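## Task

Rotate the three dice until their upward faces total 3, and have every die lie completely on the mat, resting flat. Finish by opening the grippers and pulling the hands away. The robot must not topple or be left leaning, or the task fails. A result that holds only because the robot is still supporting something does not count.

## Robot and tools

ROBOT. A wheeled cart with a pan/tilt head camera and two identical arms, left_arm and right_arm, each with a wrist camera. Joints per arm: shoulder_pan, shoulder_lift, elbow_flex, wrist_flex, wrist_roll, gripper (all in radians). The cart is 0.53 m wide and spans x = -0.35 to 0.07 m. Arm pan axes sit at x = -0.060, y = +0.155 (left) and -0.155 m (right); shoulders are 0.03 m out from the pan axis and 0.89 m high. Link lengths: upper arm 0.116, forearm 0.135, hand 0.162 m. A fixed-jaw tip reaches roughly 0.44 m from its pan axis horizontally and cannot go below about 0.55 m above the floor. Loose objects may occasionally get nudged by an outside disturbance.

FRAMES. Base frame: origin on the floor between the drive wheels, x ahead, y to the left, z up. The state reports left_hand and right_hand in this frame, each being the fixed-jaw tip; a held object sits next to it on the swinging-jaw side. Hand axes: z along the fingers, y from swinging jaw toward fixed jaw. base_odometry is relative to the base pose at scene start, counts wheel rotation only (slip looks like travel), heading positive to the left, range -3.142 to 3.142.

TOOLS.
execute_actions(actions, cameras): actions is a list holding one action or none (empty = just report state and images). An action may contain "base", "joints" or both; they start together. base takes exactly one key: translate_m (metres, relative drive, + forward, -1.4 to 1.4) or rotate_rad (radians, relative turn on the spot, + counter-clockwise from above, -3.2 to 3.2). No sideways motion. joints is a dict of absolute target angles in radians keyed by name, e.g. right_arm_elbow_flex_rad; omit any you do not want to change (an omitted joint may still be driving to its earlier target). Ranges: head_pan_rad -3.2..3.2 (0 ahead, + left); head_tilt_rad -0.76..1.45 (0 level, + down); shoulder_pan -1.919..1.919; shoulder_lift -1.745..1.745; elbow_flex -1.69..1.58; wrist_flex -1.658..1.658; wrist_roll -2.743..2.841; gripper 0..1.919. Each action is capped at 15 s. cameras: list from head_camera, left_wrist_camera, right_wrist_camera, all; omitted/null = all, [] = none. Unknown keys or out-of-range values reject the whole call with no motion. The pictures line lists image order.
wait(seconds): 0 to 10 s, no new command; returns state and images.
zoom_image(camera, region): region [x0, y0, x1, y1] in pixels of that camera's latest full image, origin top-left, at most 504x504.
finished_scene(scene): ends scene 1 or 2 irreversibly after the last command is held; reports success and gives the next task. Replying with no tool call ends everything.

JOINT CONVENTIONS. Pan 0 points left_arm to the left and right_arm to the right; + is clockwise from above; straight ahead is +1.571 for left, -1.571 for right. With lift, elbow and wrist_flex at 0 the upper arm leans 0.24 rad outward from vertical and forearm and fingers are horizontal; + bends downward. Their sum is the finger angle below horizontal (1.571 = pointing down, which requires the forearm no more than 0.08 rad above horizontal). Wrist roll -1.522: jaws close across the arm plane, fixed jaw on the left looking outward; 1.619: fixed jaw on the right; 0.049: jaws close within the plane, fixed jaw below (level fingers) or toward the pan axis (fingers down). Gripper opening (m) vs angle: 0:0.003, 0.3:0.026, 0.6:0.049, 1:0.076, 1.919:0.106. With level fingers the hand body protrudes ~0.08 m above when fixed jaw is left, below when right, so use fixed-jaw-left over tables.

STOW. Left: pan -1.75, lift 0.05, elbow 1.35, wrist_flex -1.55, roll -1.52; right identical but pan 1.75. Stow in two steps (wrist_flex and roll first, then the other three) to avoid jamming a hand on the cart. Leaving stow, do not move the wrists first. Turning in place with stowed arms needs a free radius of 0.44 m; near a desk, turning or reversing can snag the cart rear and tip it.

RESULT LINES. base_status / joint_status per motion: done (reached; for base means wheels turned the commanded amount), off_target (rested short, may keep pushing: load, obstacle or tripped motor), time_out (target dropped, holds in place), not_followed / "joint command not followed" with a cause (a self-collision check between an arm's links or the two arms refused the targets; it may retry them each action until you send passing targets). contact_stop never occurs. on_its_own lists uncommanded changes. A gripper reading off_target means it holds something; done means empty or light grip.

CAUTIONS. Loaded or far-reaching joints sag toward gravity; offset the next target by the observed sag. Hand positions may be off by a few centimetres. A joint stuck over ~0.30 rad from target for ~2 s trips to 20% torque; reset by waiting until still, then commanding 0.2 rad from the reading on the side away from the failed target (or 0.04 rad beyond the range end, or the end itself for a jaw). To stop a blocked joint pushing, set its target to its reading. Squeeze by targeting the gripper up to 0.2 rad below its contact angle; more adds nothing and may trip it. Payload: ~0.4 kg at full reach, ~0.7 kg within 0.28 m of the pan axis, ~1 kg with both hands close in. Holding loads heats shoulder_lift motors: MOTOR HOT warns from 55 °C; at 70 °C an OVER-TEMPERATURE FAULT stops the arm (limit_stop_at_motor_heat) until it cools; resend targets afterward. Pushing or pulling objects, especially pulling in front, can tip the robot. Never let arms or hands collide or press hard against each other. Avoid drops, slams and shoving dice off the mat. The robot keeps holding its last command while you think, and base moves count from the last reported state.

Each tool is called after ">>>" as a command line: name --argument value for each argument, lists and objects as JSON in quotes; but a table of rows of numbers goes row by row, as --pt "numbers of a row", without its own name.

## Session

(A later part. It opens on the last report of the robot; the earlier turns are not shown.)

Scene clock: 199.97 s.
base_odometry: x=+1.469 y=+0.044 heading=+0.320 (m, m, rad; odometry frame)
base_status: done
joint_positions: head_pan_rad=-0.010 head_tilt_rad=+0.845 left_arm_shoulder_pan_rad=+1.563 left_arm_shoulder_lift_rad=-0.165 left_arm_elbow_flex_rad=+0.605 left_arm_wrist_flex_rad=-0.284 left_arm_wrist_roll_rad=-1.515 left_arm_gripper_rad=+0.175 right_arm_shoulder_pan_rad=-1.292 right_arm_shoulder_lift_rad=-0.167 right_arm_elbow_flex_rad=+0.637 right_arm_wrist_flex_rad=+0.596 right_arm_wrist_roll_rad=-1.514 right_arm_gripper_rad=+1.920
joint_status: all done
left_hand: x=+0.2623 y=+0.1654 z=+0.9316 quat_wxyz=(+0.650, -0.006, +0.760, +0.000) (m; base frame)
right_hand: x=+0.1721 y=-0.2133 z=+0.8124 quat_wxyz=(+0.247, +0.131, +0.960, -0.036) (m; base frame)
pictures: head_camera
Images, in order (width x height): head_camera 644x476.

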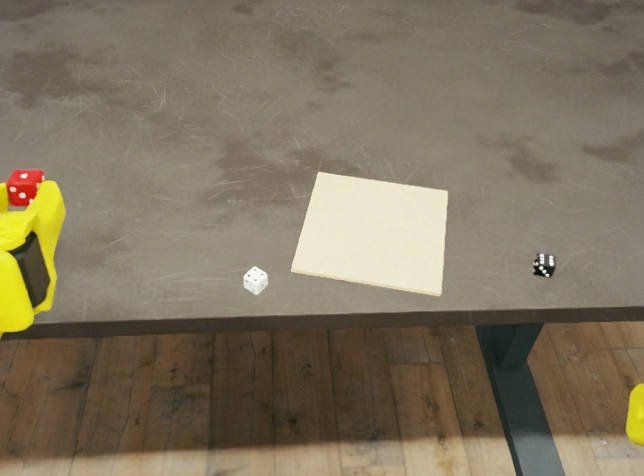

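>>> zoom_image --camera "head_camera" --region '[500, 230, 590, 300]'

>>> zoom_image --camera "head_camera" --region '[210, 245, 300, 315]'

Region (500, 230, 590, 300) of head_camera's 644x476 image, scaled by 5.600.

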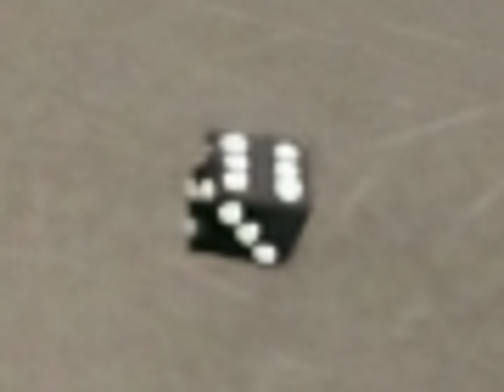

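Region (210, 245, 300, 315) of head_camera's 644x476 image, scaled by 5.600.

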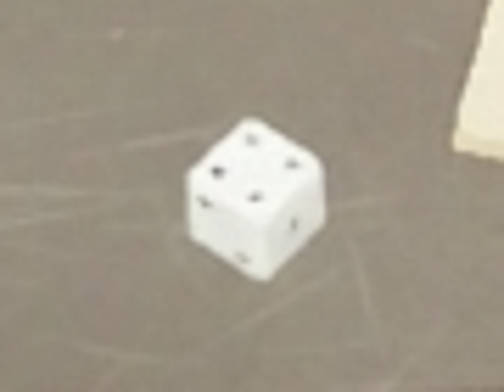

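>>> execute_actions --actions '[{"base": {"rotate_rad": -0.35}, "joints": {"head_pan_rad": 0.3, "left_arm_shoulder_pan_rad": 1.64}}]' --cameras '[]'

>>> execute_actions --actions '[{"base": {"translate_m": 0.18}, "joints": {"head_tilt_rad": 1.05, "left_arm_shoulder_lift_rad": 0.89, "left_arm_elbow_flex_rad": 0.73, "left_arm_wrist_flex_rad": -1.44}}]' --cameras '["head_camera", "left_wrist_camera"]'

Scene clock: 231.47 s.
base_odometry: x=+1.470 y=+0.044 heading=-0.026 (m, m, rad; odometry frame)
base_status: done
joint_positions: head_pan_rad=+0.290 head_tilt_rad=+0.845 left_arm_shoulder_pan_rad=+1.632 left_arm_shoulder_lift_rad=-0.165 left_arm_elbow_flex_rad=+0.605 left_arm_wrist_flex_rad=-0.284 left_arm_wrist_roll_rad=-1.515 left_arm_gripper_rad=+0.175 right_arm_shoulder_pan_rad=-1.292 right_arm_shoulder_lift_rad=-0.167 right_arm_elbow_flex_rad=+0.637 right_arm_wrist_flex_rad=+0.596 right_arm_wrist_roll_rad=-1.514 right_arm_gripper_rad=+1.920
joint_status: all done
left_hand: x=+0.2622 y=+0.1431 z=+0.9316 quat_wxyz=(+0.649, +0.020, +0.760, -0.022) (m; base frame)
right_hand: x=+0.1721 y=-0.2133 z=+0.8124 quat_wxyz=(+0.247, +0.131, +0.960, -0.036) (m; base frame)
pictures: none
No camera images: the call's "cameras" was empty. Leave "cameras" out to get every camera's image.

Scene clock: 233.30 s.
base_odometry: x=+1.650 y=+0.039 heading=-0.028 (m, m, rad; odometry frame)
base_status: done
joint_positions: head_pan_rad=+0.290 head_tilt_rad=+1.045 left_arm_shoulder_pan_rad=+1.632 left_arm_shoulder_lift_rad=+0.897 left_arm_elbow_flex_rad=+0.734 left_arm_wrist_flex_rad=-1.424 left_arm_wrist_roll_rad=-1.515 left_arm_gripper_rad=+0.175 right_arm_shoulder_pan_rad=-1.292 right_arm_shoulder_lift_rad=-0.167 right_arm_elbow_flex_rad=+0.637 right_arm_wrist_flex_rad=+0.596 right_arm_wrist_roll_rad=-1.514 right_arm_gripper_rad=+1.920
joint_status: all done
left_hand: x=+0.2299 y=+0.1451 z=+0.7742 quat_wxyz=(+0.630, +0.021, +0.776, -0.022) (m; base frame)
right_hand: x=+0.1721 y=-0.2133 z=+0.8124 quat_wxyz=(+0.247, +0.131, +0.960, -0.036) (m; base frame)
pictures: head_camera, left_wrist_camera
Images, in order (width x height): head_camera 644x476, left_wrist_camera 644x476.

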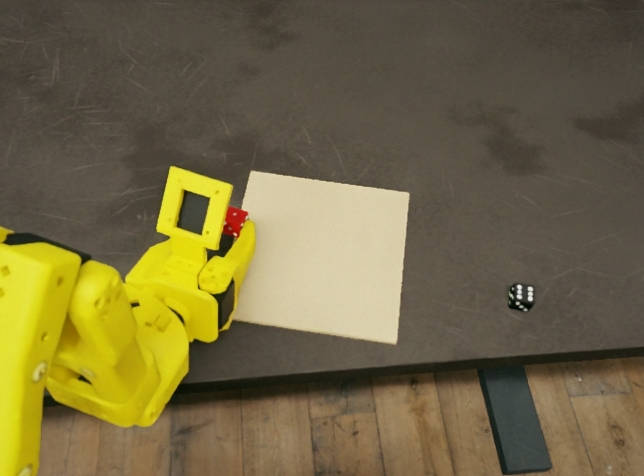

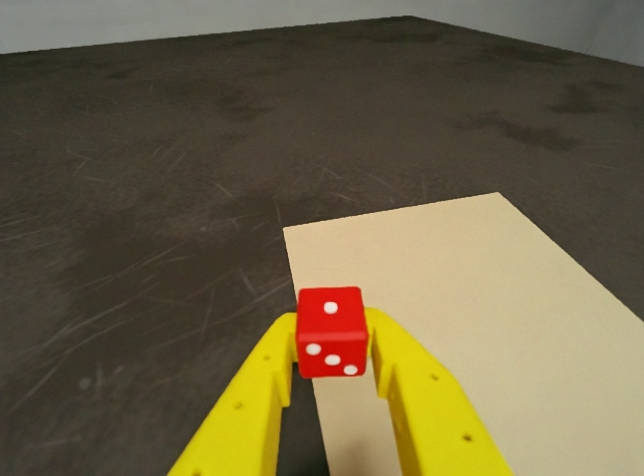

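>>> execute_actions --actions '[{"joints": {"left_arm_shoulder_pan_rad": 1.77, "left_arm_shoulder_lift_rad": 0.95, "left_arm_elbow_flex_rad": 0.35, "left_arm_wrist_flex_rad": -1.07}}]' --cameras '["head_camera", "left_wrist_camera"]'

Scene clock: 244.43 s.
base_odometry: x=+1.650 y=+0.039 heading=-0.028 (m, m, rad; odometry frame)
base_status: not commanded
joint_positions: head_pan_rad=+0.290 head_tilt_rad=+1.045 left_arm_shoulder_pan_rad=+1.760 left_arm_shoulder_lift_rad=+0.963 left_arm_elbow_flex_rad=+0.376 left_arm_wrist_flex_rad=-1.071 left_arm_wrist_roll_rad=-1.515 left_arm_gripper_rad=+0.175 right_arm_shoulder_pan_rad=-1.292 right_arm_shoulder_lift_rad=-0.167 right_arm_elbow_flex_rad=+0.637 right_arm_wrist_flex_rad=+0.596 right_arm_wrist_roll_rad=-1.514 right_arm_gripper_rad=+1.920
joint_status: all done
left_hand: x=+0.2651 y=+0.1005 z=+0.7624 quat_wxyz=(+0.603, +0.072, +0.792, -0.060) (m; base frame)
right_hand: x=+0.1721 y=-0.2133 z=+0.8124 quat_wxyz=(+0.247, +0.131, +0.960, -0.036) (m; base frame)
pictures: head_camera, left_wrist_camera
Images, in order (width x height): head_camera 644x476, left_wrist_camera 644x476.

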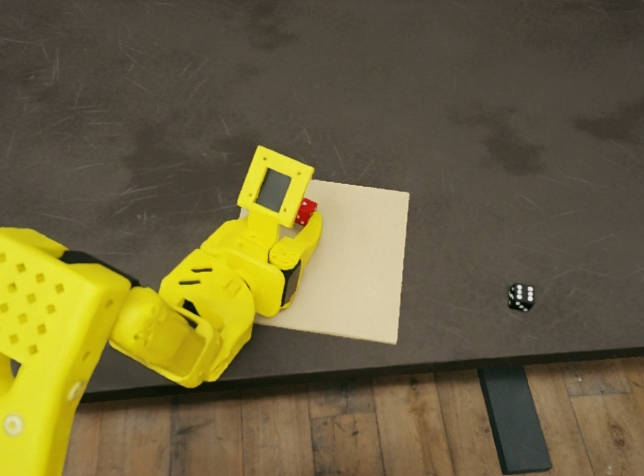

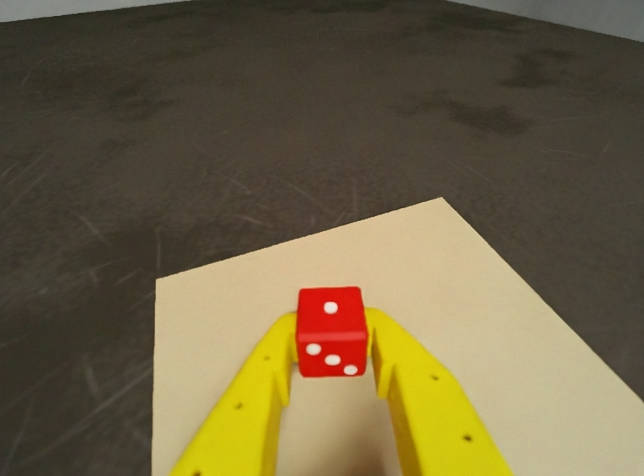

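>>> execute_actions --actions '[{"joints": {"left_arm_shoulder_lift_rad": 1.125, "left_arm_elbow_flex_rad": 0.235, "left_arm_wrist_flex_rad": -1.11}}]' --cameras '["head_camera", "left_wrist_camera"]'

Scene clock: 252.53 s.
base_odometry: x=+1.650 y=+0.039 heading=-0.028 (m, m, rad; odometry frame)
base_status: not commanded
joint_positions: head_pan_rad=+0.290 head_tilt_rad=+1.045 left_arm_shoulder_pan_rad=+1.760 left_arm_shoulder_lift_rad=+1.127 left_arm_elbow_flex_rad=+0.249 left_arm_wrist_flex_rad=-1.105 left_arm_wrist_roll_rad=-1.515 left_arm_gripper_rad=+0.175 right_arm_shoulder_pan_rad=-1.292 right_arm_shoulder_lift_rad=-0.167 right_arm_elbow_flex_rad=+0.637 right_arm_wrist_flex_rad=+0.596 right_arm_wrist_roll_rad=-1.514 right_arm_gripper_rad=+1.920
joint_status: all done
left_hand: x=+0.2654 y=+0.1004 z=+0.7424 quat_wxyz=(+0.602, +0.072, +0.793, -0.060) (m; base frame)
right_hand: x=+0.1721 y=-0.2133 z=+0.8124 quat_wxyz=(+0.247, +0.131, +0.960, -0.036) (m; base frame)
pictures: head_camera, left_wrist_camera
Images, in order (width x height): head_camera 644x476, left_wrist_camera 644x476.

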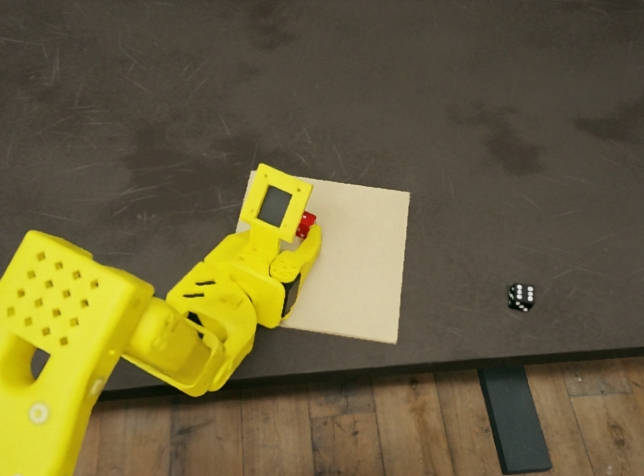

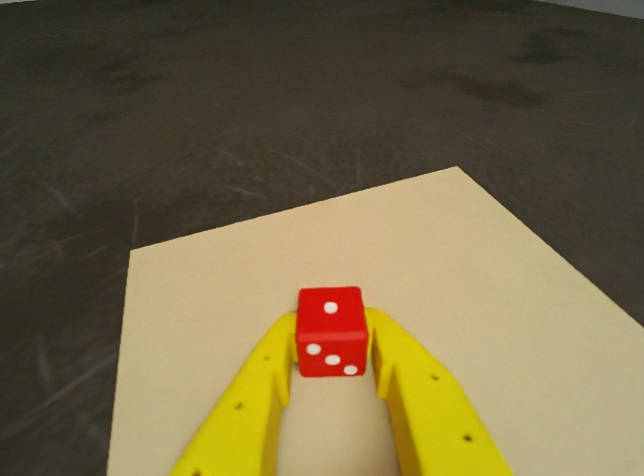

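>>> execute_actions --actions '[{"joints": {"left_arm_shoulder_lift_rad": 1.175, "left_arm_elbow_flex_rad": 0.20, "left_arm_wrist_flex_rad": -1.12}}]' --cameras '["left_wrist_camera"]'

Scene clock: 255.23 s.
base_odometry: x=+1.650 y=+0.039 heading=-0.028 (m, m, rad; odometry frame)
base_status: not commanded
joint_positions: head_pan_rad=+0.290 head_tilt_rad=+1.045 left_arm_shoulder_pan_rad=+1.760 left_arm_shoulder_lift_rad=+1.167 left_arm_elbow_flex_rad=+0.205 left_arm_wrist_flex_rad=-1.120 left_arm_wrist_roll_rad=-1.515 left_arm_gripper_rad=+0.175 right_arm_shoulder_pan_rad=-1.292 right_arm_shoulder_lift_rad=-0.167 right_arm_elbow_flex_rad=+0.637 right_arm_wrist_flex_rad=+0.596 right_arm_wrist_roll_rad=-1.514 right_arm_gripper_rad=+1.920
joint_status: all done
left_hand: x=+0.2676 y=+0.1000 z=+0.7411 quat_wxyz=(+0.610, +0.072, +0.787, -0.060) (m; base frame)
right_hand: x=+0.1721 y=-0.2133 z=+0.8124 quat_wxyz=(+0.247, +0.131, +0.960, -0.036) (m; base frame)
pictures: left_wrist_camera
Images, in order (width x height): left_wrist_camera 644x476.

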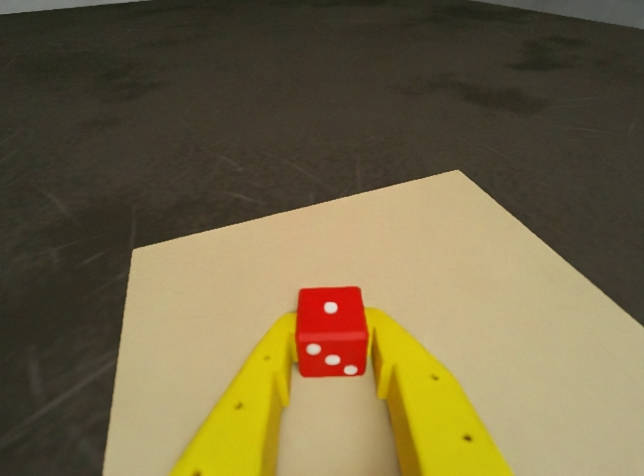

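>>> execute_actions --actions '[{"joints": {"left_arm_gripper_rad": 0.5}}]' --cameras '["head_camera", "left_wrist_camera"]'

Scene clock: 264.23 s.
base_odometry: x=+1.650 y=+0.039 heading=-0.028 (m, m, rad; odometry frame)
base_status: not commanded
joint_positions: head_pan_rad=+0.290 head_tilt_rad=+1.045 left_arm_shoulder_pan_rad=+1.760 left_arm_shoulder_lift_rad=+1.173 left_arm_elbow_flex_rad=+0.205 left_arm_wrist_flex_rad=-1.120 left_arm_wrist_roll_rad=-1.515 left_arm_gripper_rad=+0.491 right_arm_shoulder_pan_rad=-1.292 right_arm_shoulder_lift_rad=-0.167 right_arm_elbow_flex_rad=+0.637 right_arm_wrist_flex_rad=+0.596 right_arm_wrist_roll_rad=-1.514 right_arm_gripper_rad=+1.920
joint_status: all done
left_hand: x=+0.2667 y=+0.1002 z=+0.7393 quat_wxyz=(+0.608, +0.072, +0.789, -0.060) (m; base frame)
right_hand: x=+0.1721 y=-0.2133 z=+0.8124 quat_wxyz=(+0.247, +0.131, +0.960, -0.036) (m; base frame)
pictures: head_camera, left_wrist_camera
Images, in order (width x height): head_camera 644x476, left_wrist_camera 644x476.

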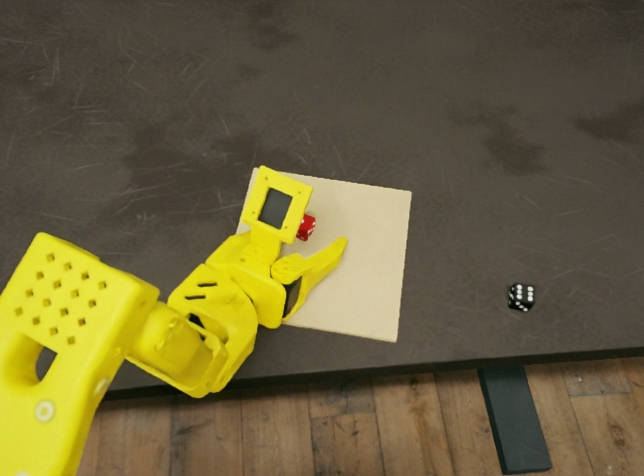

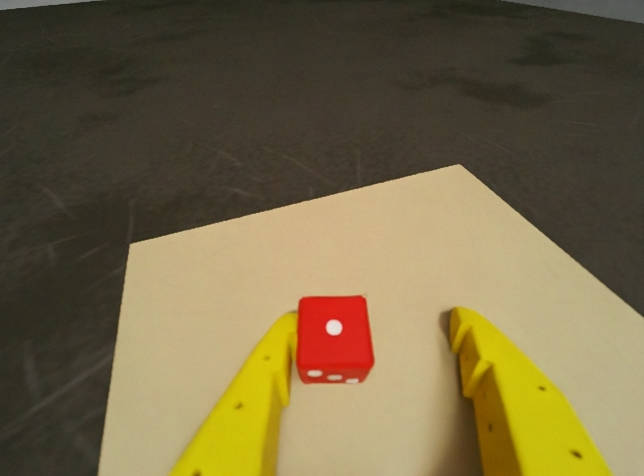

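>>> execute_actions --actions '[{"joints": {"left_arm_shoulder_pan_rad": 1.745, "left_arm_shoulder_lift_rad": 0.93, "left_arm_elbow_flex_rad": 0.36, "left_arm_wrist_flex_rad": -1.07}}]' --cameras '[]'

>>> execute_actions --actions '[{"joints": {"left_arm_shoulder_pan_rad": 1.55, "left_arm_shoulder_lift_rad": -0.1, "left_arm_elbow_flex_rad": 0.45, "left_arm_wrist_flex_rad": 1.2, "left_arm_wrist_roll_rad": -1.52, "left_arm_gripper_rad": 0.7}}]' --cameras '["head_camera", "left_wrist_camera"]'

Scene clock: 268.77 s.
base_odometry: x=+1.650 y=+0.039 heading=-0.028 (m, m, rad; odometry frame)
base_status: not commanded
joint_positions: head_pan_rad=+0.290 head_tilt_rad=+1.045 left_arm_shoulder_pan_rad=+1.754 left_arm_shoulder_lift_rad=+0.977 left_arm_elbow_flex_rad=+0.358 left_arm_wrist_flex_rad=-1.071 left_arm_wrist_roll_rad=-1.515 left_arm_gripper_rad=+0.492 right_arm_shoulder_pan_rad=-1.292 right_arm_shoulder_lift_rad=-0.167 right_arm_elbow_flex_rad=+0.637 right_arm_wrist_flex_rad=+0.596 right_arm_wrist_roll_rad=-1.514 right_arm_gripper_rad=+1.920
joint_status: all done
left_hand: x=+0.2667 y=+0.1022 z=+0.7618 quat_wxyz=(+0.605, +0.070, +0.791, -0.058) (m; base frame)
right_hand: x=+0.1721 y=-0.2133 z=+0.8124 quat_wxyz=(+0.247, +0.131, +0.960, -0.036) (m; base frame)
pictures: none
No camera images: the call's "cameras" was empty. Leave "cameras" out to get every camera's image.

Scene clock: 271.03 s.
base_odometry: x=+1.650 y=+0.039 heading=-0.028 (m, m, rad; odometry frame)
base_status: not commanded
joint_positions: head_pan_rad=+0.290 head_tilt_rad=+1.045 left_arm_shoulder_pan_rad=+1.559 left_arm_shoulder_lift_rad=-0.068 left_arm_elbow_flex_rad=+0.453 left_arm_wrist_flex_rad=+1.193 left_arm_wrist_roll_rad=-1.515 left_arm_gripper_rad=+0.692 right_arm_shoulder_pan_rad=-1.292 right_arm_shoulder_lift_rad=-0.167 right_arm_elbow_flex_rad=+0.637 right_arm_wrist_flex_rad=+0.596 right_arm_wrist_roll_rad=-1.514 right_arm_gripper_rad=+1.920
joint_status: all done
left_hand: x=+0.1161 y=+0.1647 z=+0.8018 quat_wxyz=(-0.004, -0.009, +1.000, +0.000) (m; base frame)
right_hand: x=+0.1721 y=-0.2133 z=+0.8124 quat_wxyz=(+0.247, +0.131, +0.960, -0.036) (m; base frame)
pictures: head_camera, left_wrist_camera
Images, in order (width x height): head_camera 644x476, left_wrist_camera 644x476.

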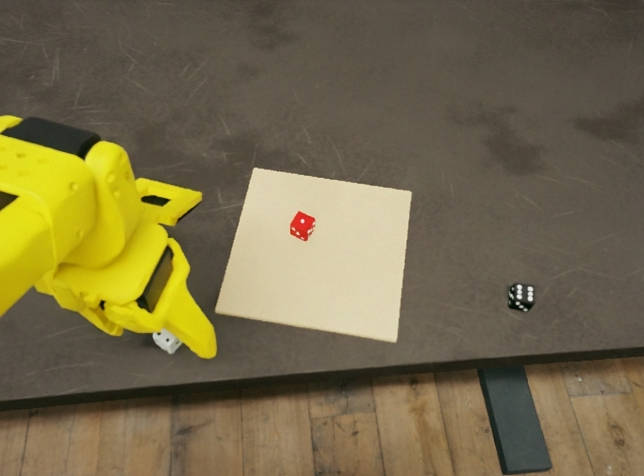

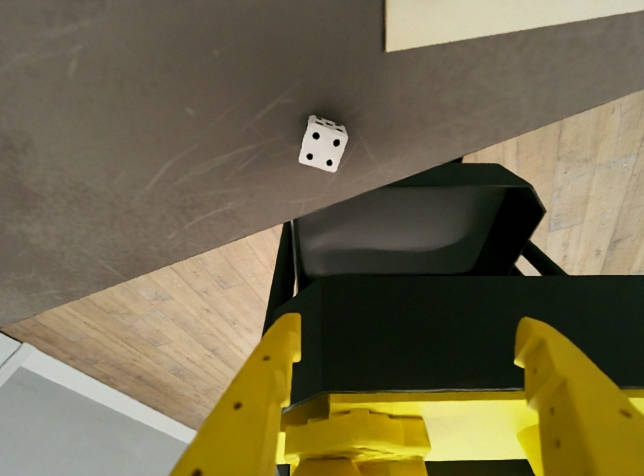

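>>> execute_actions --actions '[{"joints": {"left_arm_shoulder_pan_rad": 1.53, "left_arm_shoulder_lift_rad": 0.15, "left_arm_elbow_flex_rad": 0.22, "left_arm_wrist_flex_rad": 1.165, "left_arm_wrist_roll_rad": 2.84}}]' --cameras '["head_camera", "left_wrist_camera"]'

Scene clock: 288.10 s.
base_odometry: x=+1.650 y=+0.039 heading=-0.028 (m, m, rad; odometry frame)
base_status: not commanded
joint_positions: head_pan_rad=+0.290 head_tilt_rad=+1.045 left_arm_shoulder_pan_rad=+1.540 left_arm_shoulder_lift_rad=+0.158 left_arm_elbow_flex_rad=+0.252 left_arm_wrist_flex_rad=+1.171 left_arm_wrist_roll_rad=+2.817 left_arm_gripper_rad=+0.692 right_arm_shoulder_pan_rad=-1.292 right_arm_shoulder_lift_rad=-0.167 right_arm_elbow_flex_rad=+0.637 right_arm_wrist_flex_rad=+0.596 right_arm_wrist_roll_rad=-1.514 right_arm_gripper_rad=+1.920
joint_status: left_arm_wrist_roll_rad off_target (ended at +2.818, target +2.840); the others done
joint sent to its limit — the command would take left_arm_wrist_roll_rad past its upper limit, so that joint was sent only as far as its limit.
left_hand: x=+0.1473 y=+0.1586 z=+0.7912 quat_wxyz=(+0.003, -0.817, -0.577, +0.004) (m; base frame)
right_hand: x=+0.1721 y=-0.2133 z=+0.8124 quat_wxyz=(+0.247, +0.131, +0.960, -0.036) (m; base frame)
pictures: head_camera, left_wrist_camera
Images, in order (width x height): head_camera 644x476, left_wrist_camera 644x476.

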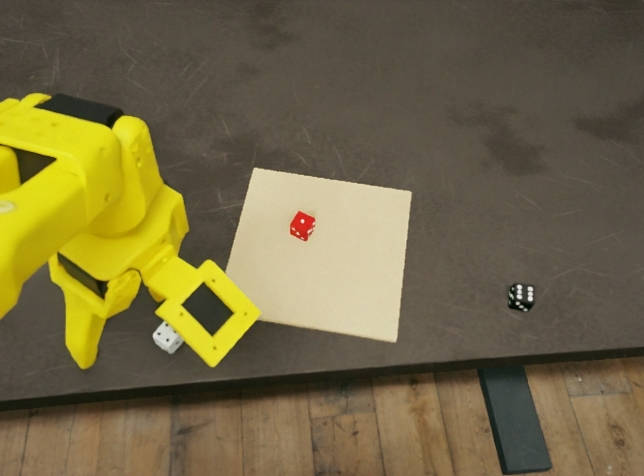

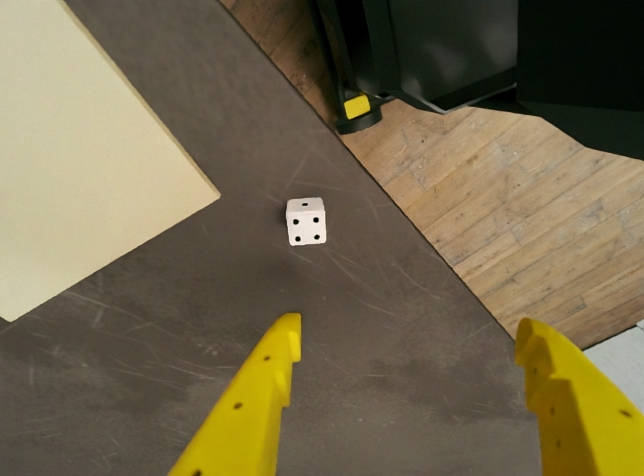

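>>> execute_actions --actions '[{"joints": {"left_arm_shoulder_pan_rad": 1.575, "left_arm_shoulder_lift_rad": 0.56, "left_arm_elbow_flex_rad": -0.07, "left_arm_wrist_flex_rad": 1.05, "left_arm_wrist_roll_rad": 2.81}}]' --cameras '["head_camera", "left_wrist_camera"]'

Scene clock: 294.73 s.
base_odometry: x=+1.650 y=+0.039 heading=-0.028 (m, m, rad; odometry frame)
base_status: not commanded
joint_positions: head_pan_rad=+0.290 head_tilt_rad=+1.045 left_arm_shoulder_pan_rad=+1.566 left_arm_shoulder_lift_rad=+0.572 left_arm_elbow_flex_rad=-0.038 left_arm_wrist_flex_rad=+1.056 left_arm_wrist_roll_rad=+2.817 left_arm_gripper_rad=+0.692 right_arm_shoulder_pan_rad=-1.292 right_arm_shoulder_lift_rad=-0.167 right_arm_elbow_flex_rad=+0.637 right_arm_wrist_flex_rad=+0.596 right_arm_wrist_roll_rad=-1.514 right_arm_gripper_rad=+1.920
joint_status: all done
left_hand: x=+0.1779 y=+0.1534 z=+0.7487 quat_wxyz=(+0.005, -0.824, -0.566, +0.008) (m; base frame)
right_hand: x=+0.1721 y=-0.2133 z=+0.8124 quat_wxyz=(+0.247, +0.131, +0.960, -0.036) (m; base frame)
pictures: head_camera, left_wrist_camera
Images, in order (width x height): head_camera 644x476, left_wrist_camera 644x476.

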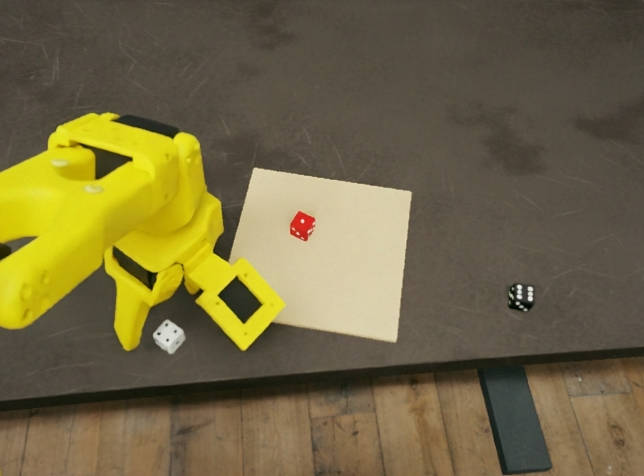

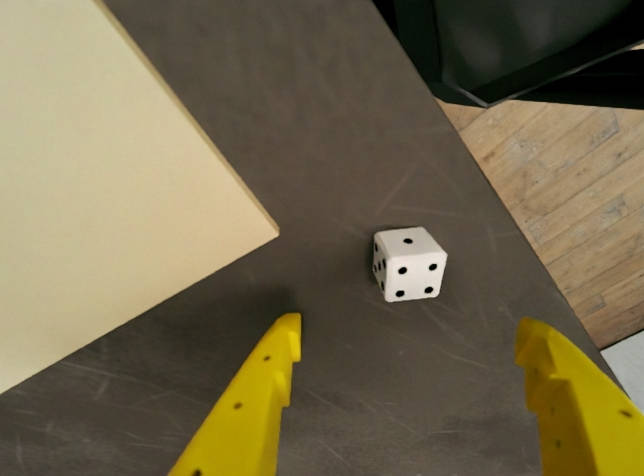

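>>> execute_actions --actions '[{"joints": {"left_arm_shoulder_pan_rad": 1.585, "left_arm_shoulder_lift_rad": 0.615, "left_arm_elbow_flex_rad": 0.025, "left_arm_wrist_flex_rad": 0.915}}]' --cameras '["left_wrist_camera"]'

Scene clock: 301.20 s.
base_odometry: x=+1.650 y=+0.039 heading=-0.028 (m, m, rad; odometry frame)
base_status: not commanded
joint_positions: head_pan_rad=+0.290 head_tilt_rad=+1.045 left_arm_shoulder_pan_rad=+1.576 left_arm_shoulder_lift_rad=+0.628 left_arm_elbow_flex_rad=+0.025 left_arm_wrist_flex_rad=+0.923 left_arm_wrist_roll_rad=+2.817 left_arm_gripper_rad=+0.692 right_arm_shoulder_pan_rad=-1.292 right_arm_shoulder_lift_rad=-0.167 right_arm_elbow_flex_rad=+0.637 right_arm_wrist_flex_rad=+0.596 right_arm_wrist_roll_rad=-1.514 right_arm_gripper_rad=+1.920
joint_status: all done
left_hand: x=+0.1760 y=+0.1509 z=+0.7301 quat_wxyz=(+0.002, -0.827, -0.562, +0.002) (m; base frame)
right_hand: x=+0.1721 y=-0.2133 z=+0.8124 quat_wxyz=(+0.247, +0.131, +0.960, -0.036) (m; base frame)
pictures: left_wrist_camera
Images, in order (width x height): left_wrist_camera 644x476.

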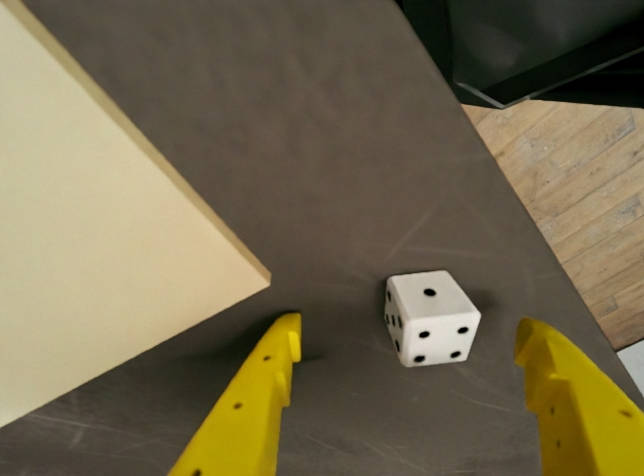

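>>> execute_actions --actions '[{"joints": {"left_arm_gripper_rad": 0.02}}]' --cameras '["left_wrist_camera"]'

Scene clock: 303.90 s.
base_odometry: x=+1.650 y=+0.039 heading=-0.028 (m, m, rad; odometry frame)
base_status: not commanded
joint_positions: head_pan_rad=+0.290 head_tilt_rad=+1.045 left_arm_shoulder_pan_rad=+1.576 left_arm_shoulder_lift_rad=+0.628 left_arm_elbow_flex_rad=+0.025 left_arm_wrist_flex_rad=+0.923 left_arm_wrist_roll_rad=+2.817 left_arm_gripper_rad=+0.176 right_arm_shoulder_pan_rad=-1.292 right_arm_shoulder_lift_rad=-0.167 right_arm_elbow_flex_rad=+0.637 right_arm_wrist_flex_rad=+0.596 right_arm_wrist_roll_rad=-1.514 right_arm_gripper_rad=+1.920
joint_status: left_arm_gripper_rad off_target (ended at +0.176, target +0.020)
left_hand: x=+0.1760 y=+0.1509 z=+0.7301 quat_wxyz=(+0.002, -0.827, -0.562, +0.002) (m; base frame)
right_hand: x=+0.1721 y=-0.2133 z=+0.8124 quat_wxyz=(+0.247, +0.131, +0.960, -0.036) (m; base frame)
pictures: left_wrist_camera
Images, in order (width x height): left_wrist_camera 644x476.

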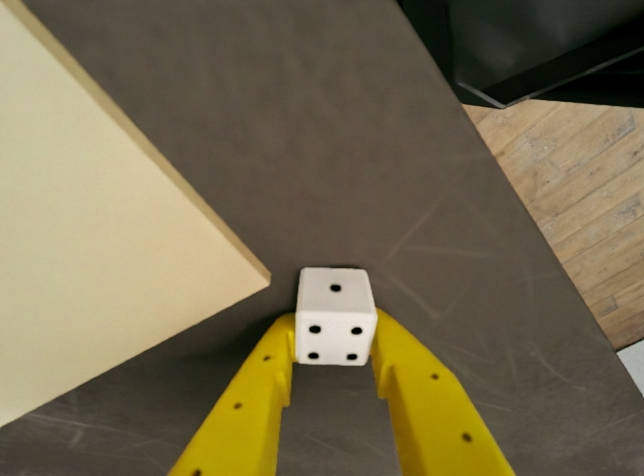

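>>> execute_actions --actions '[{"joints": {"left_arm_shoulder_lift_rad": 0.35, "left_arm_elbow_flex_rad": 0.0, "left_arm_wrist_flex_rad": 1.15}}]' --cameras '[]'

>>> execute_actions --actions '[{"joints": {"left_arm_shoulder_pan_rad": 1.76, "left_arm_shoulder_lift_rad": 0.3, "left_arm_elbow_flex_rad": 0.75, "left_arm_wrist_flex_rad": -0.85, "left_arm_wrist_roll_rad": -1.522}}]' --cameras '["left_wrist_camera"]'

>>> execute_actions --actions '[{"joints": {"left_arm_shoulder_lift_rad": 0.875, "left_arm_elbow_flex_rad": 0.78, "left_arm_wrist_flex_rad": -1.42}}]' --cameras '["head_camera", "left_wrist_camera"]'

Scene clock: 326.30 s.
base_odometry: x=+1.650 y=+0.039 heading=-0.028 (m, m, rad; odometry frame)
base_status: not commanded
joint_positions: head_pan_rad=+0.290 head_tilt_rad=+1.045 left_arm_shoulder_pan_rad=+1.576 left_arm_shoulder_lift_rad=+0.394 left_arm_elbow_flex_rad=+0.025 left_arm_wrist_flex_rad=+1.142 left_arm_wrist_roll_rad=+2.817 left_arm_gripper_rad=+0.176 right_arm_shoulder_pan_rad=-1.292 right_arm_shoulder_lift_rad=-0.167 right_arm_elbow_flex_rad=+0.637 right_arm_wrist_flex_rad=+0.596 right_arm_wrist_roll_rad=-1.514 right_arm_gripper_rad=+1.920
joint_status: all done
left_hand: x=+0.1738 y=+0.1509 z=+0.7766 quat_wxyz=(-0.003, -0.827, -0.562, -0.004) (m; base frame)
right_hand: x=+0.1721 y=-0.2133 z=+0.8124 quat_wxyz=(+0.247, +0.131, +0.960, -0.036) (m; base frame)
pictures: none
No camera images: the call's "cameras" was empty. Leave "cameras" out to get every camera's image.

Scene clock: 330.40 s.
base_odometry: x=+1.650 y=+0.039 heading=-0.028 (m, m, rad; odometry frame)
base_status: not commanded
joint_positions: head_pan_rad=+0.290 head_tilt_rad=+1.045 left_arm_shoulder_pan_rad=+1.754 left_arm_shoulder_lift_rad=+0.308 left_arm_elbow_flex_rad=+0.751 left_arm_wrist_flex_rad=-0.835 left_arm_wrist_roll_rad=-1.515 left_arm_gripper_rad=+0.174 right_arm_shoulder_pan_rad=-1.292 right_arm_shoulder_lift_rad=-0.167 right_arm_elbow_flex_rad=+0.637 right_arm_wrist_flex_rad=+0.596 right_arm_wrist_roll_rad=-1.514 right_arm_gripper_rad=+1.920
joint_status: all done
left_hand: x=+0.2544 y=+0.1045 z=+0.8419 quat_wxyz=(+0.621, +0.069, +0.779, -0.060) (m; base frame)
right_hand: x=+0.1721 y=-0.2133 z=+0.8124 quat_wxyz=(+0.247, +0.131, +0.960, -0.036) (m; base frame)
pictures: left_wrist_camera
Images, in order (width x height): left_wrist_camera 644x476.

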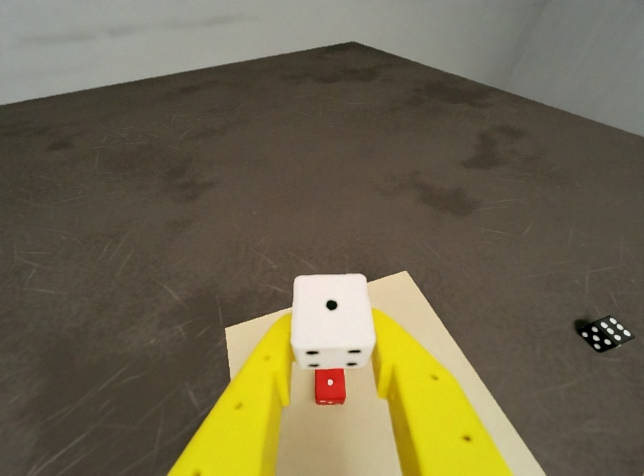

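Scene clock: 331.60 s.
base_odometry: x=+1.650 y=+0.039 heading=-0.028 (m, m, rad; odometry frame)
base_status: not commanded
joint_positions: head_pan_rad=+0.290 head_tilt_rad=+1.045 left_arm_shoulder_pan_rad=+1.754 left_arm_shoulder_lift_rad=+0.883 left_arm_elbow_flex_rad=+0.780 left_arm_wrist_flex_rad=-1.404 left_arm_wrist_roll_rad=-1.515 left_arm_gripper_rad=+0.174 right_arm_shoulder_pan_rad=-1.292 right_arm_shoulder_lift_rad=-0.167 right_arm_elbow_flex_rad=+0.637 right_arm_wrist_flex_rad=+0.596 right_arm_wrist_roll_rad=-1.514 right_arm_gripper_rad=+1.920
joint_status: all done
left_hand: x=+0.2197 y=+0.1110 z=+0.7676 quat_wxyz=(+0.607, +0.070, +0.789, -0.058) (m; base frame)
right_hand: x=+0.1721 y=-0.2133 z=+0.8124 quat_wxyz=(+0.247, +0.131, +0.960, -0.036) (m; base frame)
pictures: head_camera, left_wrist_camera
Images, in order (width x height): head_camera 644x476, left_wrist_camera 644x476.

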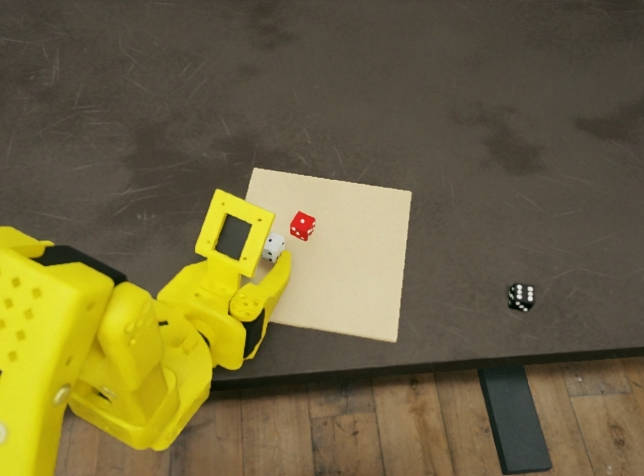

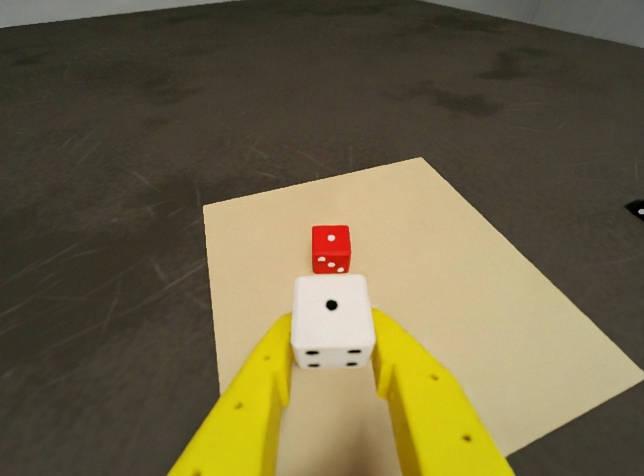

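>>> execute_actions --actions '[{"joints": {"left_arm_shoulder_lift_rad": 1.13, "left_arm_elbow_flex_rad": 0.595, "left_arm_wrist_flex_rad": -1.48}}]' --cameras '["left_wrist_camera"]'

Scene clock: 335.93 s.
base_odometry: x=+1.650 y=+0.039 heading=-0.028 (m, m, rad; odometry frame)
base_status: not commanded
joint_positions: head_pan_rad=+0.290 head_tilt_rad=+1.045 left_arm_shoulder_pan_rad=+1.754 left_arm_shoulder_lift_rad=+1.132 left_arm_elbow_flex_rad=+0.608 left_arm_wrist_flex_rad=-1.469 left_arm_wrist_roll_rad=-1.515 left_arm_gripper_rad=+0.174 right_arm_shoulder_pan_rad=-1.292 right_arm_shoulder_lift_rad=-0.167 right_arm_elbow_flex_rad=+0.637 right_arm_wrist_flex_rad=+0.596 right_arm_wrist_roll_rad=-1.514 right_arm_gripper_rad=+1.920
joint_status: all done
left_hand: x=+0.2179 y=+0.1113 z=+0.7394 quat_wxyz=(+0.602, +0.070, +0.793, -0.058) (m; base frame)
right_hand: x=+0.1721 y=-0.2133 z=+0.8124 quat_wxyz=(+0.247, +0.131, +0.960, -0.036) (m; base frame)
pictures: left_wrist_camera
Images, in order (width x height): left_wrist_camera 644x476.

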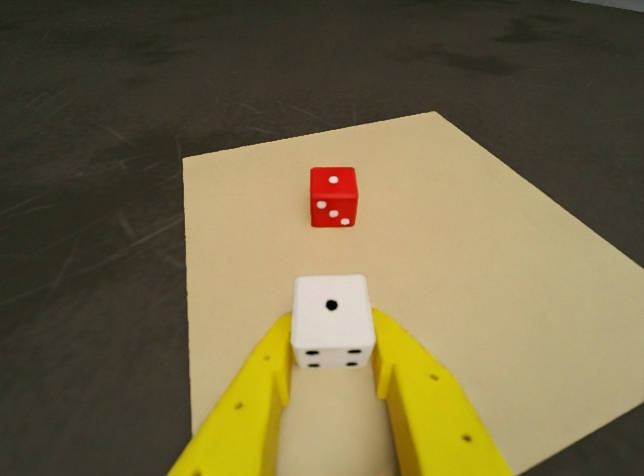

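>>> execute_actions --actions '[{"joints": {"left_arm_gripper_rad": 0.5}}]' --cameras '["left_wrist_camera"]'

>>> execute_actions --actions '[{"joints": {"left_arm_shoulder_pan_rad": 1.735, "left_arm_shoulder_lift_rad": 0.85, "left_arm_elbow_flex_rad": 0.78, "left_arm_wrist_flex_rad": -1.41}}]' --cameras '["head_camera"]'

Scene clock: 339.10 s.
base_odometry: x=+1.650 y=+0.039 heading=-0.028 (m, m, rad; odometry frame)
base_status: not commanded
joint_positions: head_pan_rad=+0.290 head_tilt_rad=+1.045 left_arm_shoulder_pan_rad=+1.754 left_arm_shoulder_lift_rad=+1.132 left_arm_elbow_flex_rad=+0.608 left_arm_wrist_flex_rad=-1.469 left_arm_wrist_roll_rad=-1.515 left_arm_gripper_rad=+0.491 right_arm_shoulder_pan_rad=-1.292 right_arm_shoulder_lift_rad=-0.167 right_arm_elbow_flex_rad=+0.637 right_arm_wrist_flex_rad=+0.596 right_arm_wrist_roll_rad=-1.514 right_arm_gripper_rad=+1.920
joint_status: all done
left_hand: x=+0.2179 y=+0.1113 z=+0.7394 quat_wxyz=(+0.602, +0.070, +0.793, -0.058) (m; base frame)
right_hand: x=+0.1721 y=-0.2133 z=+0.8124 quat_wxyz=(+0.247, +0.131, +0.960, -0.036) (m; base frame)
pictures: left_wrist_camera
Images, in order (width x height): left_wrist_camera 644x476.

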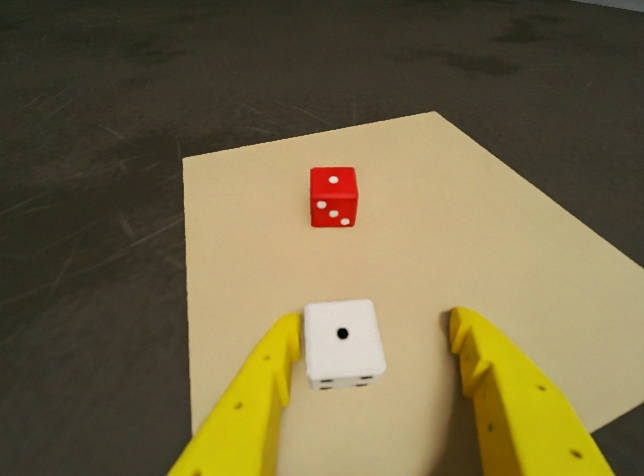

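Scene clock: 340.03 s.
base_odometry: x=+1.650 y=+0.039 heading=-0.028 (m, m, rad; odometry frame)
base_status: not commanded
joint_positions: head_pan_rad=+0.290 head_tilt_rad=+1.045 left_arm_shoulder_pan_rad=+1.745 left_arm_shoulder_lift_rad=+0.889 left_arm_elbow_flex_rad=+0.774 left_arm_wrist_flex_rad=-1.412 left_arm_wrist_roll_rad=-1.515 left_arm_gripper_rad=+0.492 right_arm_shoulder_pan_rad=-1.292 right_arm_shoulder_lift_rad=-0.167 right_arm_elbow_flex_rad=+0.637 right_arm_wrist_flex_rad=+0.596 right_arm_wrist_roll_rad=-1.514 right_arm_gripper_rad=+1.920
joint_status: all done
left_hand: x=+0.2207 y=+0.1134 z=+0.7682 quat_wxyz=(+0.610, +0.066, +0.787, -0.056) (m; base frame)
right_hand: x=+0.1721 y=-0.2133 z=+0.8124 quat_wxyz=(+0.247, +0.131, +0.960, -0.036) (m; base frame)
pictures: head_camera
Images, in order (width x height): head_camera 644x476.

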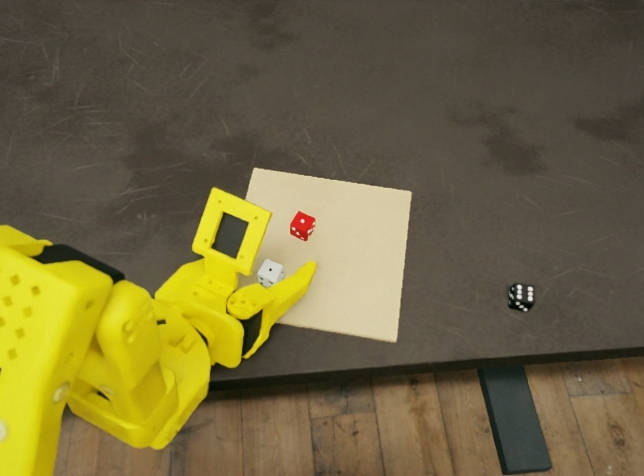

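>>> execute_actions --actions '[{"base": {"rotate_rad": 0.7}, "joints": {"head_pan_rad": -0.45, "left_arm_shoulder_pan_rad": 1.1, "left_arm_shoulder_lift_rad": -0.3, "left_arm_elbow_flex_rad": 0.7, "left_arm_wrist_flex_rad": 0.0, "right_arm_shoulder_pan_rad": -1.37, "right_arm_shoulder_lift_rad": 0.28, "right_arm_elbow_flex_rad": -0.05, "right_arm_wrist_flex_rad": 1.3, "right_arm_wrist_roll_rad": -1.522, "right_arm_gripper_rad": 0.7}}]' --cameras '["head_camera", "right_wrist_camera"]'

Scene clock: 346.73 s.
base_odometry: x=+1.649 y=+0.038 heading=+0.671 (m, m, rad; odometry frame)
base_status: done
joint_positions: head_pan_rad=-0.440 head_tilt_rad=+1.045 left_arm_shoulder_pan_rad=+1.107 left_arm_shoulder_lift_rad=-0.266 left_arm_elbow_flex_rad=+0.722 left_arm_wrist_flex_rad=-0.002 left_arm_wrist_roll_rad=-1.515 left_arm_gripper_rad=+0.492 right_arm_shoulder_pan_rad=-1.363 right_arm_shoulder_lift_rad=+0.294 right_arm_elbow_flex_rad=-0.015 right_arm_wrist_flex_rad=+1.294 right_arm_wrist_roll_rad=-1.514 right_arm_gripper_rad=+0.710
joint_status: all done
left_hand: x=+0.2008 y=+0.2941 z=+0.8846 quat_wxyz=(+0.516, -0.198, +0.825, +0.120) (m; base frame)
right_hand: x=+0.1571 y=-0.1929 z=+0.8010 quat_wxyz=(-0.001, +0.100, +0.995, +0.000) (m; base frame)
pictures: head_camera, right_wrist_camera
Images, in order (width x height): head_camera 644x476, right_wrist_camera 644x476.

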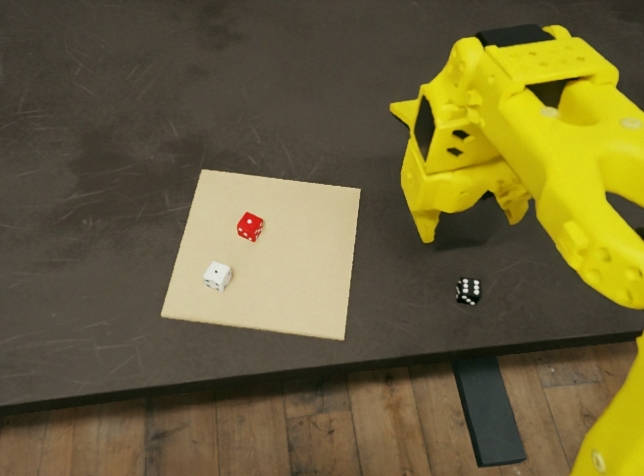

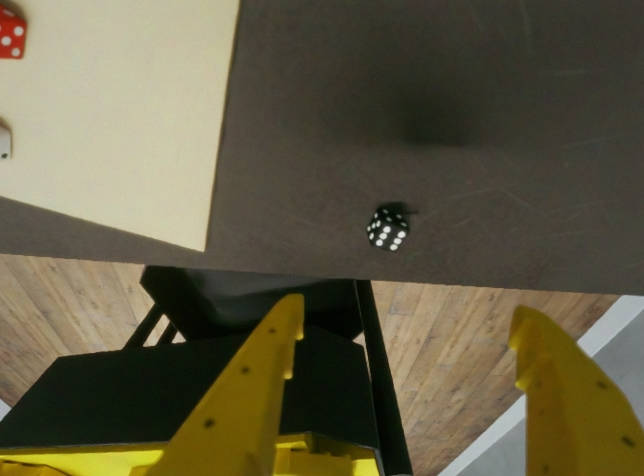

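>>> zoom_image --camera "right_wrist_camera" --region '[340, 180, 440, 280]'

Region (340, 180, 440, 280) of right_wrist_camera's 644x476 image, scaled by 5.040.

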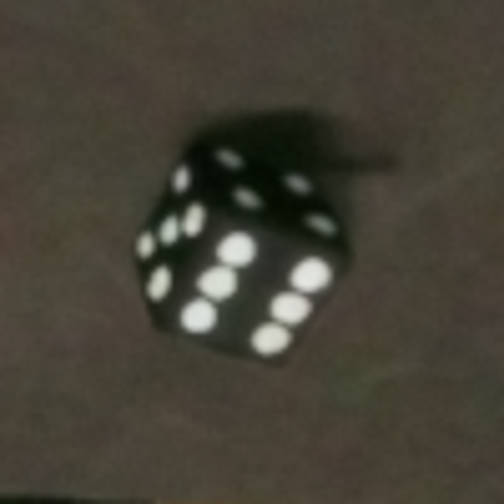

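>>> execute_actions --actions '[{"joints": {"right_arm_shoulder_pan_rad": -1.33, "right_arm_shoulder_lift_rad": 0.32, "right_arm_elbow_flex_rad": 0.255, "right_arm_wrist_flex_rad": 0.985, "right_arm_wrist_roll_rad": -1.86}}]' --cameras '["right_wrist_camera"]'

Scene clock: 359.03 s.
base_odometry: x=+1.649 y=+0.038 heading=+0.671 (m, m, rad; odometry frame)
base_status: not commanded
joint_positions: head_pan_rad=-0.440 head_tilt_rad=+1.045 left_arm_shoulder_pan_rad=+1.107 left_arm_shoulder_lift_rad=-0.266 left_arm_elbow_flex_rad=+0.722 left_arm_wrist_flex_rad=-0.002 left_arm_wrist_roll_rad=-1.515 left_arm_gripper_rad=+0.492 right_arm_shoulder_pan_rad=-1.340 right_arm_shoulder_lift_rad=+0.335 right_arm_elbow_flex_rad=+0.257 right_arm_wrist_flex_rad=+0.992 right_arm_wrist_roll_rad=-1.850 right_arm_gripper_rad=+0.710
joint_status: all done
left_hand: x=+0.2008 y=+0.2941 z=+0.8846 quat_wxyz=(+0.516, -0.198, +0.825, +0.120) (m; base frame)
right_hand: x=+0.1450 y=-0.1956 z=+0.7596 quat_wxyz=(-0.007, +0.276, +0.961, +0.000) (m; base frame)
pictures: right_wrist_camera
Images, in order (width x height): right_wrist_camera 644x476.

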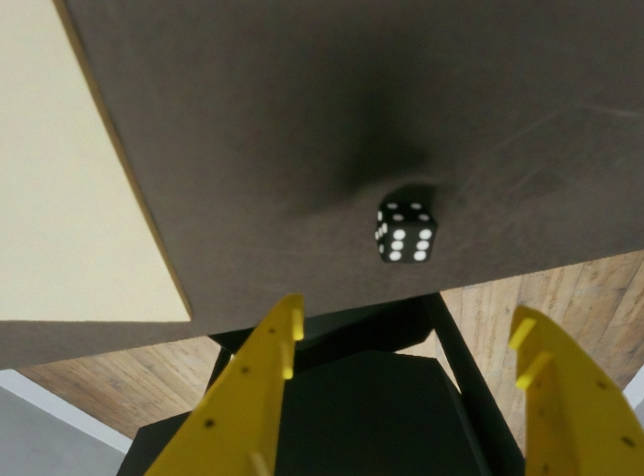

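>>> execute_actions --actions '[{"joints": {"right_arm_shoulder_lift_rad": 0.465, "right_arm_elbow_flex_rad": 0.19, "right_arm_wrist_flex_rad": 0.89}}]' --cameras '["right_wrist_camera"]'

Scene clock: 365.27 s.
base_odometry: x=+1.649 y=+0.038 heading=+0.671 (m, m, rad; odometry frame)
base_status: not commanded
joint_positions: head_pan_rad=-0.440 head_tilt_rad=+1.045 left_arm_shoulder_pan_rad=+1.107 left_arm_shoulder_lift_rad=-0.266 left_arm_elbow_flex_rad=+0.722 left_arm_wrist_flex_rad=-0.002 left_arm_wrist_roll_rad=-1.515 left_arm_gripper_rad=+0.492 right_arm_shoulder_pan_rad=-1.340 right_arm_shoulder_lift_rad=+0.479 right_arm_elbow_flex_rad=+0.222 right_arm_wrist_flex_rad=+0.898 right_arm_wrist_roll_rad=-1.850 right_arm_gripper_rad=+0.710
joint_status: all done
left_hand: x=+0.2008 y=+0.2941 z=+0.8846 quat_wxyz=(+0.516, -0.198, +0.825, +0.120) (m; base frame)
right_hand: x=+0.1474 y=-0.1962 z=+0.7374 quat_wxyz=(-0.014, +0.276, +0.961, -0.001) (m; base frame)
pictures: right_wrist_camera
Images, in order (width x height): right_wrist_camera 644x476.

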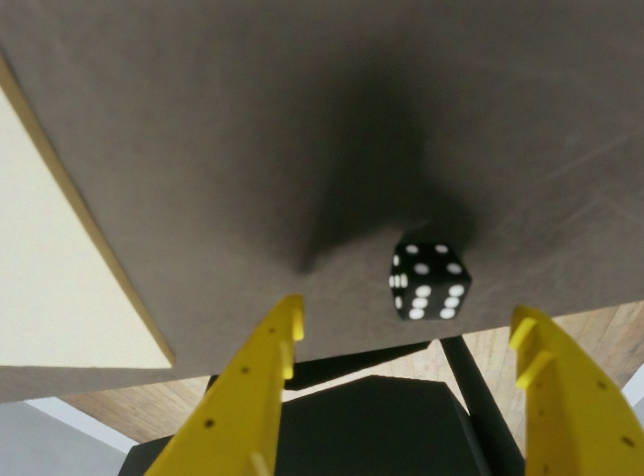

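>>> execute_actions --actions '[{"joints": {"right_arm_shoulder_lift_rad": 0.565, "right_arm_elbow_flex_rad": 0.09, "right_arm_wrist_flex_rad": 0.862}}]' --cameras '["right_wrist_camera"]'

Scene clock: 370.63 s.
base_odometry: x=+1.649 y=+0.038 heading=+0.671 (m, m, rad; odometry frame)
base_status: not commanded
joint_positions: head_pan_rad=-0.440 head_tilt_rad=+1.045 left_arm_shoulder_pan_rad=+1.107 left_arm_shoulder_lift_rad=-0.266 left_arm_elbow_flex_rad=+0.722 left_arm_wrist_flex_rad=-0.002 left_arm_wrist_roll_rad=-1.515 left_arm_gripper_rad=+0.492 right_arm_shoulder_pan_rad=-1.338 right_arm_shoulder_lift_rad=+0.580 right_arm_elbow_flex_rad=+0.120 right_arm_wrist_flex_rad=+0.869 right_arm_wrist_roll_rad=-1.850 right_arm_gripper_rad=+0.710
joint_status: all done
left_hand: x=+0.2008 y=+0.2941 z=+0.8846 quat_wxyz=(+0.516, -0.198, +0.825, +0.120) (m; base frame)
right_hand: x=+0.1601 y=-0.1995 z=+0.7292 quat_wxyz=(+0.000, +0.277, +0.961, +0.000) (m; base frame)
pictures: right_wrist_camera
Images, in order (width x height): right_wrist_camera 644x476.

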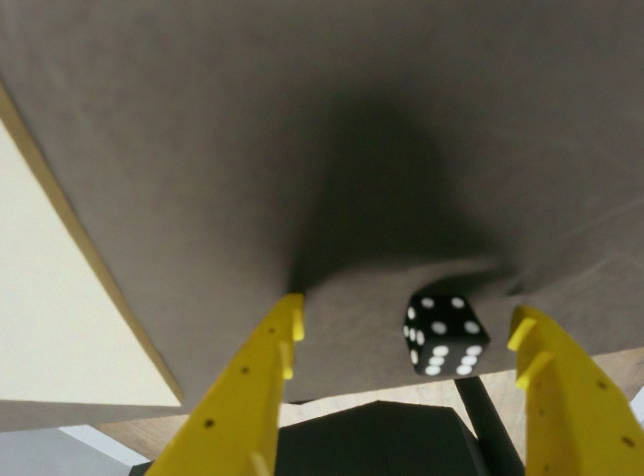

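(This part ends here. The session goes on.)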